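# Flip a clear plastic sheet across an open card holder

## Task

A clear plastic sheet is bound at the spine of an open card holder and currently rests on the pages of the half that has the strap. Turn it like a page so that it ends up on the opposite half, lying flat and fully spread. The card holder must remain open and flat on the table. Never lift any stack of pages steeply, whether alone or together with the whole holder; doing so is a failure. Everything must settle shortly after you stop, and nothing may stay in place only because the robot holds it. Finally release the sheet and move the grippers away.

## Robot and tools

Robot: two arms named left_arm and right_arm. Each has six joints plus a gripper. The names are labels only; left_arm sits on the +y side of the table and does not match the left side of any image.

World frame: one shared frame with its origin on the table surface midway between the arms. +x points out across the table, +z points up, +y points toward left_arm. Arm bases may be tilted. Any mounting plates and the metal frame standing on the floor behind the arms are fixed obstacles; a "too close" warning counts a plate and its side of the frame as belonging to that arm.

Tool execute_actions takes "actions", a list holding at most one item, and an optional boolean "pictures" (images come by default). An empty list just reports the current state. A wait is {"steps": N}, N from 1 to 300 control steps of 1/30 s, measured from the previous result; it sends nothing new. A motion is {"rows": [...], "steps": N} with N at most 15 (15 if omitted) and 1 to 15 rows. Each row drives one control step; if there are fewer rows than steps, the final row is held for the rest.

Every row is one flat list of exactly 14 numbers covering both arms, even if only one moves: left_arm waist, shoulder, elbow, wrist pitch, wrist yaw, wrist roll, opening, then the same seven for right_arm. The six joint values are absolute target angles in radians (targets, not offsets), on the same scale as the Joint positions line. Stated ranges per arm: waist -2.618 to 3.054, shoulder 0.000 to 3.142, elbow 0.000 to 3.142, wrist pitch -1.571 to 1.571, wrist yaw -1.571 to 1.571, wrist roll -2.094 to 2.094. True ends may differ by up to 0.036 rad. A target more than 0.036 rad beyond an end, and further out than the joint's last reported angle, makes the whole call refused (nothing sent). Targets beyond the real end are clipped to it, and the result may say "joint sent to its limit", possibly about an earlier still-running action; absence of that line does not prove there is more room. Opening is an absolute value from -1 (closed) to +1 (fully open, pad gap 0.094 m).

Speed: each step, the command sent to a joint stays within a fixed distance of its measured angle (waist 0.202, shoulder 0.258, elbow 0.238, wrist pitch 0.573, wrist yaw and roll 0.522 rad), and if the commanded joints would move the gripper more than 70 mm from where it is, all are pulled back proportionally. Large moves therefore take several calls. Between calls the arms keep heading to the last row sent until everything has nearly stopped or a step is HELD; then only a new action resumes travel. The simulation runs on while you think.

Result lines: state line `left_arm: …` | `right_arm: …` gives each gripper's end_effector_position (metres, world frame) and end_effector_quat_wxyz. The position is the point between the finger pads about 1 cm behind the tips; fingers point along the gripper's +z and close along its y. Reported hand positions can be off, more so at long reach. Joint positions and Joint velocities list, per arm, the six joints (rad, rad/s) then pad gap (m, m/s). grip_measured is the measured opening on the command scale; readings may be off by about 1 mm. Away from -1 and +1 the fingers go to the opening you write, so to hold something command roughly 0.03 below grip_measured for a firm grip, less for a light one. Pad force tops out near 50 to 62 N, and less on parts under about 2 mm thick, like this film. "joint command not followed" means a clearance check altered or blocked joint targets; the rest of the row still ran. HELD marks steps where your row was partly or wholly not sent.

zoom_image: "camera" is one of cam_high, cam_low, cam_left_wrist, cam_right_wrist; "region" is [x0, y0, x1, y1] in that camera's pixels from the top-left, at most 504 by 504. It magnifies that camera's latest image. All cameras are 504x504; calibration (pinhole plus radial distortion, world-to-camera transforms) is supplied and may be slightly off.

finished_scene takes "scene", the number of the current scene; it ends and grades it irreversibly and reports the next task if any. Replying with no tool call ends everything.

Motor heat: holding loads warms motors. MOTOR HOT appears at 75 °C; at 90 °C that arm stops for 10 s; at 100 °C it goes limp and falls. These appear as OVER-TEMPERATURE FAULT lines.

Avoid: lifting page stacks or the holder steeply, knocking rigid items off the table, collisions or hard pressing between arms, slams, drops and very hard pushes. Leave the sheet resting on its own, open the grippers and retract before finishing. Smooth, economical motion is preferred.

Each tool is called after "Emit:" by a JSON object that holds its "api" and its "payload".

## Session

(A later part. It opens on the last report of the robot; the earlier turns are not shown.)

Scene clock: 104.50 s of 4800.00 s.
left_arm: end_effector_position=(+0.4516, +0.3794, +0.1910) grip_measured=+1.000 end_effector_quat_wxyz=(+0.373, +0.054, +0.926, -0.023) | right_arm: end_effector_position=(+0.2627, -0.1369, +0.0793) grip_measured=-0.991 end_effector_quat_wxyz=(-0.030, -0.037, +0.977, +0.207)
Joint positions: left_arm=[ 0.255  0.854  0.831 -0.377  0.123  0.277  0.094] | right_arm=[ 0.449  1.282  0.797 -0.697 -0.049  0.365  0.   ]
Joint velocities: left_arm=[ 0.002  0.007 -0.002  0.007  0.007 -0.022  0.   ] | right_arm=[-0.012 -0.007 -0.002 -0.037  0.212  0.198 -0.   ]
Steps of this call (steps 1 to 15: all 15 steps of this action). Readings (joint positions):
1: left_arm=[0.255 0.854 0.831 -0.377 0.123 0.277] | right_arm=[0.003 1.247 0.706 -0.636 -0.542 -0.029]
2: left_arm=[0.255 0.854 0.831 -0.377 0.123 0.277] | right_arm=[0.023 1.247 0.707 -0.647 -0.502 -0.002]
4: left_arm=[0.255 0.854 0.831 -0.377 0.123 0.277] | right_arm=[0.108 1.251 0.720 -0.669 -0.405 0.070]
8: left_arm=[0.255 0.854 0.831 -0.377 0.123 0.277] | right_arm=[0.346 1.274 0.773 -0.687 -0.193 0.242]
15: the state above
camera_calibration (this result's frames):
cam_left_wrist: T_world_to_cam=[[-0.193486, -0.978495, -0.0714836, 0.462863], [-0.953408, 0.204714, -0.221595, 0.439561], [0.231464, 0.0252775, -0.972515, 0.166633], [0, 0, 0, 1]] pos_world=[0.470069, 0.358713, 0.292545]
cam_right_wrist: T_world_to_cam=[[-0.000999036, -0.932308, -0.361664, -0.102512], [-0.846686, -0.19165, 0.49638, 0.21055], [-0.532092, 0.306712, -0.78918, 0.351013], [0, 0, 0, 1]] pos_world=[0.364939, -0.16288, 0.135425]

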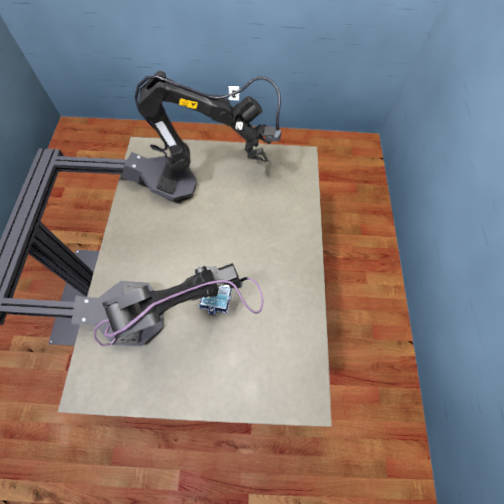

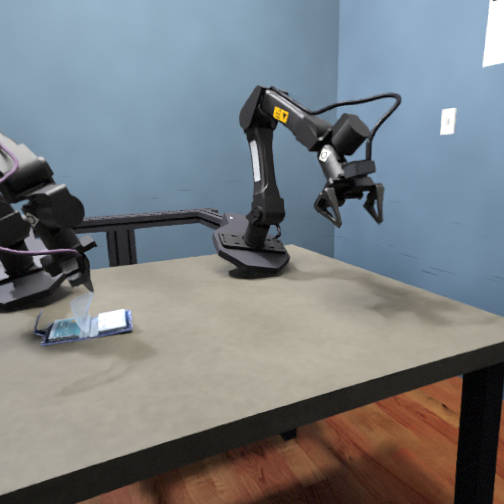

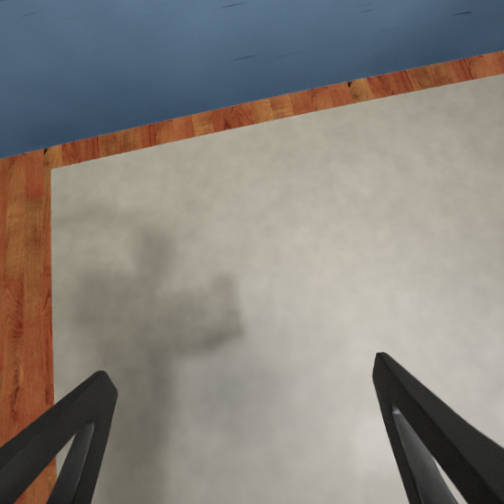

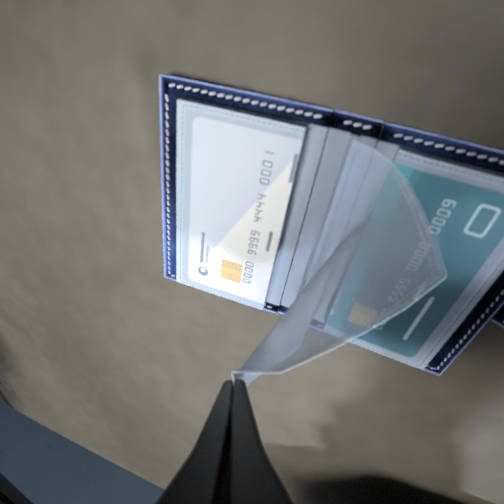

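Emit:
{"api": "execute_actions", "payload": {"actions": [{"rows":[[0.255,0.854,0.831,-0.375,0.124,0.277,1,0.495,1.35,0.85,-0.74,0.06,0.44,-1],[0.255,0.854,0.831,-0.375,0.124,0.277,1,0.54,1.4,0.885,-0.76,0.12,0.48,-1],[0.255,0.854,0.831,-0.375,0.124,0.277,1,0.585,1.45,0.92,-0.78,0.18,0.52,-1],[0.255,0.854,0.831,-0.375,0.124,0.277,1,0.63,1.5,0.955,-0.8,0.24,0.56,-1],[0.255,0.854,0.831,-0.375,0.124,0.277,1,0.675,1.55,0.99,-0.82,0.3,0.6,-1],[0.255,0.854,0.831,-0.375,0.124,0.277,1,0.72,1.6,1.02,-0.83,0.36,0.64,-1],[0.255,0.854,0.831,-0.375,0.124,0.277,1,0.765,1.65,1.05,-0.85,0.42,0.68,-1],[0.255,0.854,0.831,-0.375,0.124,0.277,1,0.81,1.7,1.075,-0.87,0.47,0.72,-1],[0.255,0.854,0.831,-0.375,0.124,0.277,1,0.855,1.755,1.1,-0.87,0.5,0.76,-1],[0.255,0.854,0.831,-0.375,0.124,0.277,1,0.9,1.81,1.125,-0.87,0.5,0.8,-1]]}], "pictures": false}}

Emit:
{"api": "execute_actions", "payload": {"actions": [{"steps":20}]}}

Scene clock: 122.10 s of 4800.00 s.
left_arm: end_effector_position=(+0.4516, +0.3794, +0.1910) grip_measured=+1.000 end_effector_quat_wxyz=(+0.373, +0.054, +0.926, -0.023) | right_arm: end_effector_position=(+0.2405, -0.0562, +0.0456) grip_measured=-0.991 end_effector_quat_wxyz=(-0.021, -0.115, +0.993, -0.014)
Joint positions: left_arm=[ 0.255  0.854  0.831 -0.377  0.123  0.277  0.094] | right_arm=[ 0.91   1.819  1.105 -0.829  0.429  0.743  0.   ]
Joint velocities: left_arm=[ 0.002 -0.017  0.002 -0.037 -0.022  0.022  0.   ] | right_arm=[-0.002  0.027 -0.007 -0.286  0.242  0.344 -0.001]
Steps of this call (steps 1 to 30: the robot went on to your last target; steps 31 to 90: nothing new was sent; then 14.10 s passed at rest; steps 91 to 105: all 15 steps of this action). Readings (joint positions):
91: left_arm=[0.255 0.854 0.831 -0.377 0.123 0.277] | right_arm=[0.454 1.287 0.802 -0.713 0.003 0.403]
92: left_arm=[0.255 0.854 0.831 -0.377 0.123 0.277] | right_arm=[0.470 1.305 0.817 -0.727 0.025 0.416]
94: left_arm=[0.255 0.854 0.831 -0.377 0.123 0.277] | right_arm=[0.536 1.381 0.874 -0.755 0.090 0.457]
98: left_arm=[0.255 0.854 0.831 -0.377 0.123 0.277] | right_arm=[0.716 1.592 1.015 -0.790 0.264 0.575]
105: the state above

Scene clock: 122.77 s of 4800.00 s.
left_arm: end_effector_position=(+0.4516, +0.3794, +0.1910) grip_measured=+1.000 end_effector_quat_wxyz=(+0.373, +0.054, +0.926, -0.023) | right_arm: end_effector_position=(+0.2466, -0.0692, +0.0451) grip_measured=-0.991 end_effector_quat_wxyz=(-0.008, -0.093, +0.995, -0.043)
Joint positions: left_arm=[ 0.255  0.854  0.831 -0.377  0.123  0.277  0.094] | right_arm=[ 0.902  1.819  1.105 -0.858  0.485  0.793  0.   ]
Joint velocities: left_arm=[-0.002 -0.002 -0.027 -0.022 -0.022  0.037  0.   ] | right_arm=[ 0.022  0.027  0.002  0.007 -0.007  0.037  0.   ]
Steps of this call (steps 1 to 20: the robot went on to your last target). Readings (joint positions):
1: left_arm=[0.255 0.854 0.831 -0.377 0.123 0.277] | right_arm=[0.908 1.819 1.105 -0.837 0.439 0.754]
2: left_arm=[0.255 0.854 0.831 -0.377 0.123 0.277] | right_arm=[0.906 1.819 1.105 -0.841 0.450 0.762]
4: left_arm=[0.255 0.854 0.831 -0.377 0.123 0.277] | right_arm=[0.903 1.819 1.105 -0.848 0.463 0.774]
8: left_arm=[0.255 0.854 0.831 -0.377 0.123 0.277] | right_arm=[0.902 1.819 1.105 -0.855 0.477 0.786]
20: the state above
camera_calibration (this result's frames):
cam_left_wrist: T_world_to_cam=[[-0.193486, -0.978495, -0.0714836, 0.462863], [-0.953408, 0.204714, -0.221595, 0.439561], [0.231464, 0.0252775, -0.972515, 0.166633], [0, 0, 0, 1]] pos_world=[0.470069, 0.358713, 0.292545]
cam_right_wrist: T_world_to_cam=[[0.122817, -0.983677, 0.131512, -0.108114], [-0.875767, -0.0450877, 0.480623, 0.244867], [-0.466849, -0.174202, -0.86701, 0.248897], [0, 0, 0, 1]] pos_world=[0.343922, -0.0519502, 0.112325]

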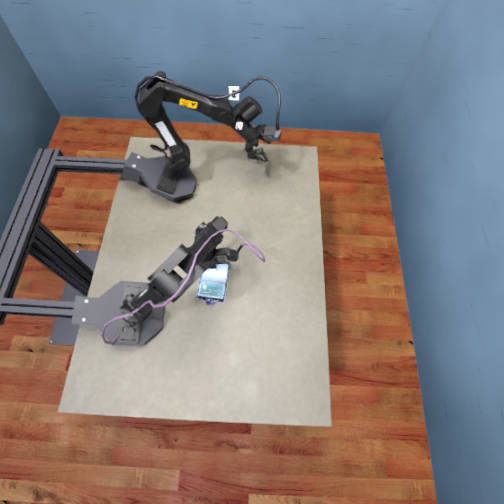

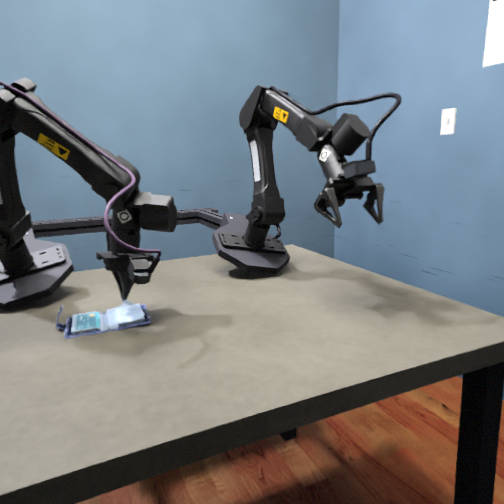

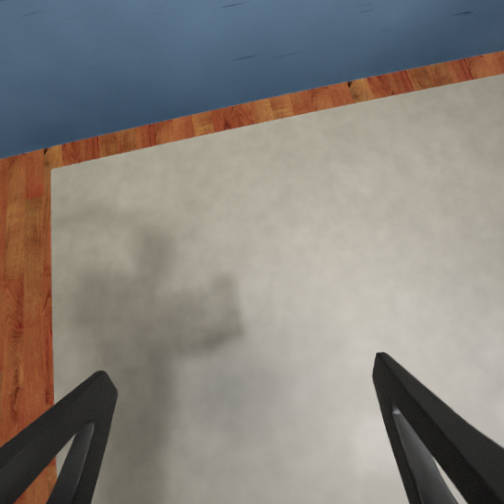

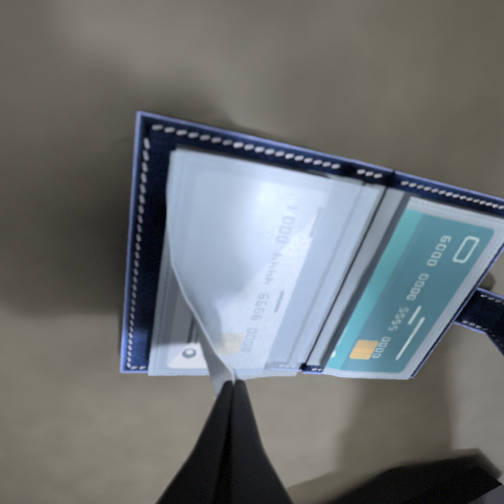

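Holder dragged a bit, but the sheet is over. Shift toward the corner, release, lift.

Emit:
{"api": "execute_actions", "payload": {"actions": [{"rows":[[0.255,0.854,0.831,-0.375,0.124,0.277,1,0.9,1.84,1.125,-0.77,0.5,0.8,-1]]}], "pictures": false}}

Emit:
{"api": "execute_actions", "payload": {"actions": [{"rows":[[0.255,0.854,0.831,-0.375,0.124,0.277,1,0.9,1.84,1.125,-0.77,0.5,0.8,-0.7]],"steps":10}], "pictures": false}}

Emit:
{"api": "execute_actions", "payload": {"actions": [{"rows":[[0.255,0.854,0.831,-0.375,0.124,0.277,1,0.9,1.5,1.125,-1,0.5,0.8,-0.7]]}]}}

Scene clock: 128.63 s of 4800.00 s.
left_arm: end_effector_position=(+0.4516, +0.3794, +0.1910) grip_measured=+1.000 end_effector_quat_wxyz=(+0.373, +0.054, +0.926, -0.023) | right_arm: end_effector_position=(+0.2563, -0.0553, +0.0444) grip_measured=-0.991 end_effector_quat_wxyz=(+0.014, -0.076, +0.997, -0.018)
Joint positions: left_arm=[ 0.255  0.854  0.831 -0.377  0.123  0.277  0.094] | right_arm=[ 0.902  1.819  1.105 -0.783  0.485  0.794  0.   ]
Joint velocities: left_arm=[-0.007  0.017 -0.017 -0.051  0.066 -0.095  0.   ] | right_arm=[-0.022  0.012  0.007  0.007  0.022 -0.051 -0.   ]
Steps of this call (steps 1 to 15: the robot went on to your last target; steps 16 to 90: nothing new was sent; then 2.37 s passed at rest; steps 91 to 105: all 15 steps of this action). Readings (joint positions):
91: left_arm=[0.255 0.854 0.831 -0.377 0.123 0.277] | right_arm=[0.902 1.819 1.105 -0.852 0.485 0.794]
92: left_arm=[0.255 0.854 0.831 -0.377 0.123 0.277] | right_arm=[0.902 1.819 1.105 -0.840 0.485 0.794]
94: left_arm=[0.255 0.854 0.831 -0.377 0.123 0.277] | right_arm=[0.902 1.819 1.105 -0.817 0.485 0.794]
98: left_arm=[0.255 0.854 0.831 -0.377 0.123 0.277] | right_arm=[0.902 1.819 1.105 -0.795 0.485 0.794]
105: the state above

Scene clock: 128.97 s of 4800.00 s.
left_arm: end_effector_position=(+0.4516, +0.3794, +0.1910) grip_measured=+1.000 end_effector_quat_wxyz=(+0.373, +0.054, +0.926, -0.023) | right_arm: end_effector_position=(+0.2569, -0.0546, +0.0444) grip_measured=-0.702 end_effector_quat_wxyz=(+0.015, -0.076, +0.997, -0.017)
Joint positions: left_arm=[ 0.255  0.854  0.831 -0.377  0.123  0.277  0.094] | right_arm=[ 0.902  1.819  1.105 -0.779  0.486  0.794  0.014]
Joint velocities: left_arm=[ 0.007 -0.007  0.007 -0.081  0.022  0.007  0.   ] | right_arm=[-0.017 -0.007  0.007 -0.007 -0.081 -0.081  0.001]
Steps of this call (steps 1 to 10: all 10 steps of this action). Readings (joint positions):
1: left_arm=[0.255 0.854 0.831 -0.377 0.123 0.277] | right_arm=[0.902 1.819 1.105 -0.782 0.485 0.794]
2: left_arm=[0.255 0.854 0.831 -0.377 0.123 0.277] | right_arm=[0.902 1.819 1.105 -0.782 0.485 0.794]
4: left_arm=[0.255 0.854 0.831 -0.377 0.123 0.277] | right_arm=[0.902 1.819 1.105 -0.781 0.486 0.794]
8: left_arm=[0.255 0.854 0.831 -0.377 0.123 0.277] | right_arm=[0.902 1.819 1.105 -0.780 0.486 0.794]
10: the state above

Scene clock: 129.47 s of 4800.00 s.
left_arm: end_effector_position=(+0.4516, +0.3794, +0.1910) grip_measured=+1.000 end_effector_quat_wxyz=(+0.373, +0.054, +0.926, -0.023) | right_arm: end_effector_position=(+0.2842, -0.0937, +0.1361) grip_measured=-0.702 end_effector_quat_wxyz=(+0.066, -0.037, +0.996, +0.036)
Joint positions: left_arm=[ 0.255  0.854  0.831 -0.377  0.123  0.277  0.094] | right_arm=[ 0.902  1.486  1.132 -0.974  0.496  0.796  0.014]
Joint velocities: left_arm=[-0.002 -0.002  0.002 -0.007 -0.051  0.022  0.   ] | right_arm=[-0.002  0.007 -0.012 -0.051 -0.007  0.007  0.   ]
Steps of this call (steps 1 to 15: all 15 steps of this action). Readings (joint positions):
1: left_arm=[0.255 0.854 0.831 -0.377 0.123 0.277] | right_arm=[0.902 1.803 1.104 -0.790 0.483 0.794]
2: left_arm=[0.255 0.854 0.831 -0.377 0.123 0.277] | right_arm=[0.902 1.769 1.102 -0.824 0.480 0.794]
4: left_arm=[0.255 0.854 0.831 -0.377 0.123 0.277] | right_arm=[0.902 1.652 1.101 -0.881 0.480 0.794]
8: left_arm=[0.255 0.854 0.831 -0.377 0.123 0.277] | right_arm=[0.902 1.476 1.128 -0.939 0.492 0.796]
15: the state above
camera_calibration (this result's frames):
cam_left_wrist: T_world_to_cam=[[-0.193486, -0.978495, -0.0714836, 0.462863], [-0.953408, 0.204714, -0.221595, 0.439561], [0.231464, 0.0252775, -0.972515, 0.166633], [0, 0, 0, 1]] pos_world=[0.470069, 0.358713, 0.292545]
cam_right_wrist: T_world_to_cam=[[0.00905019, -0.999494, -0.0304857, -0.0959325], [-0.936968, -0.0191256, 0.348892, 0.270759], [-0.349299, 0.0254065, -0.936667, 0.335839], [0, 0, 0, 1]] pos_world=[0.371868, -0.099238, 0.217179]

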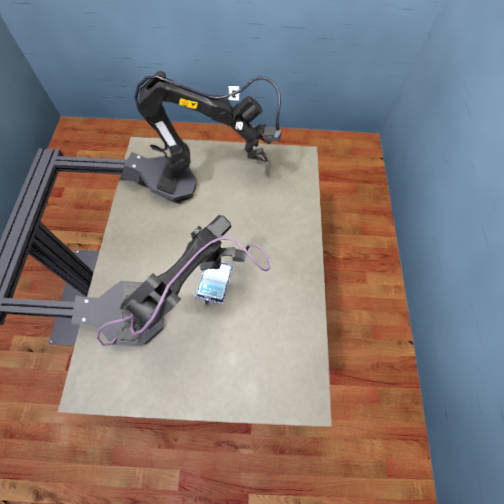

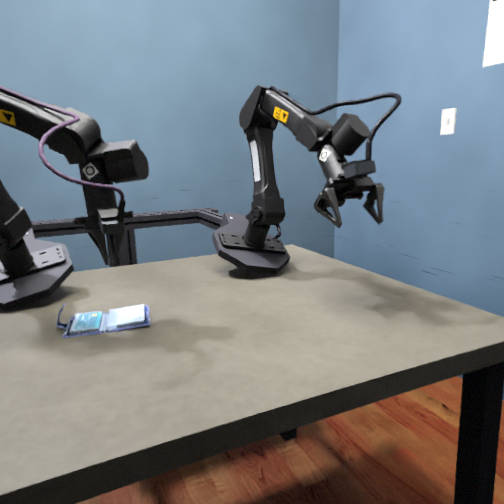

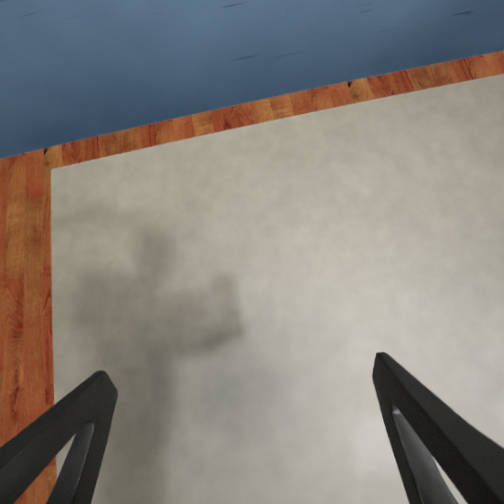

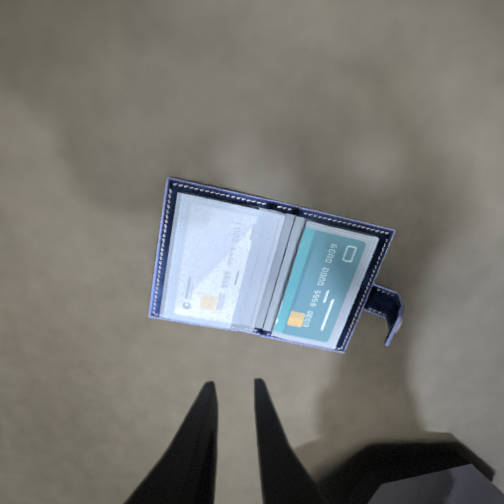

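Emit:
{"api": "finished_scene", "payload": {"scene": 1}}

The scene is finished: the task was done.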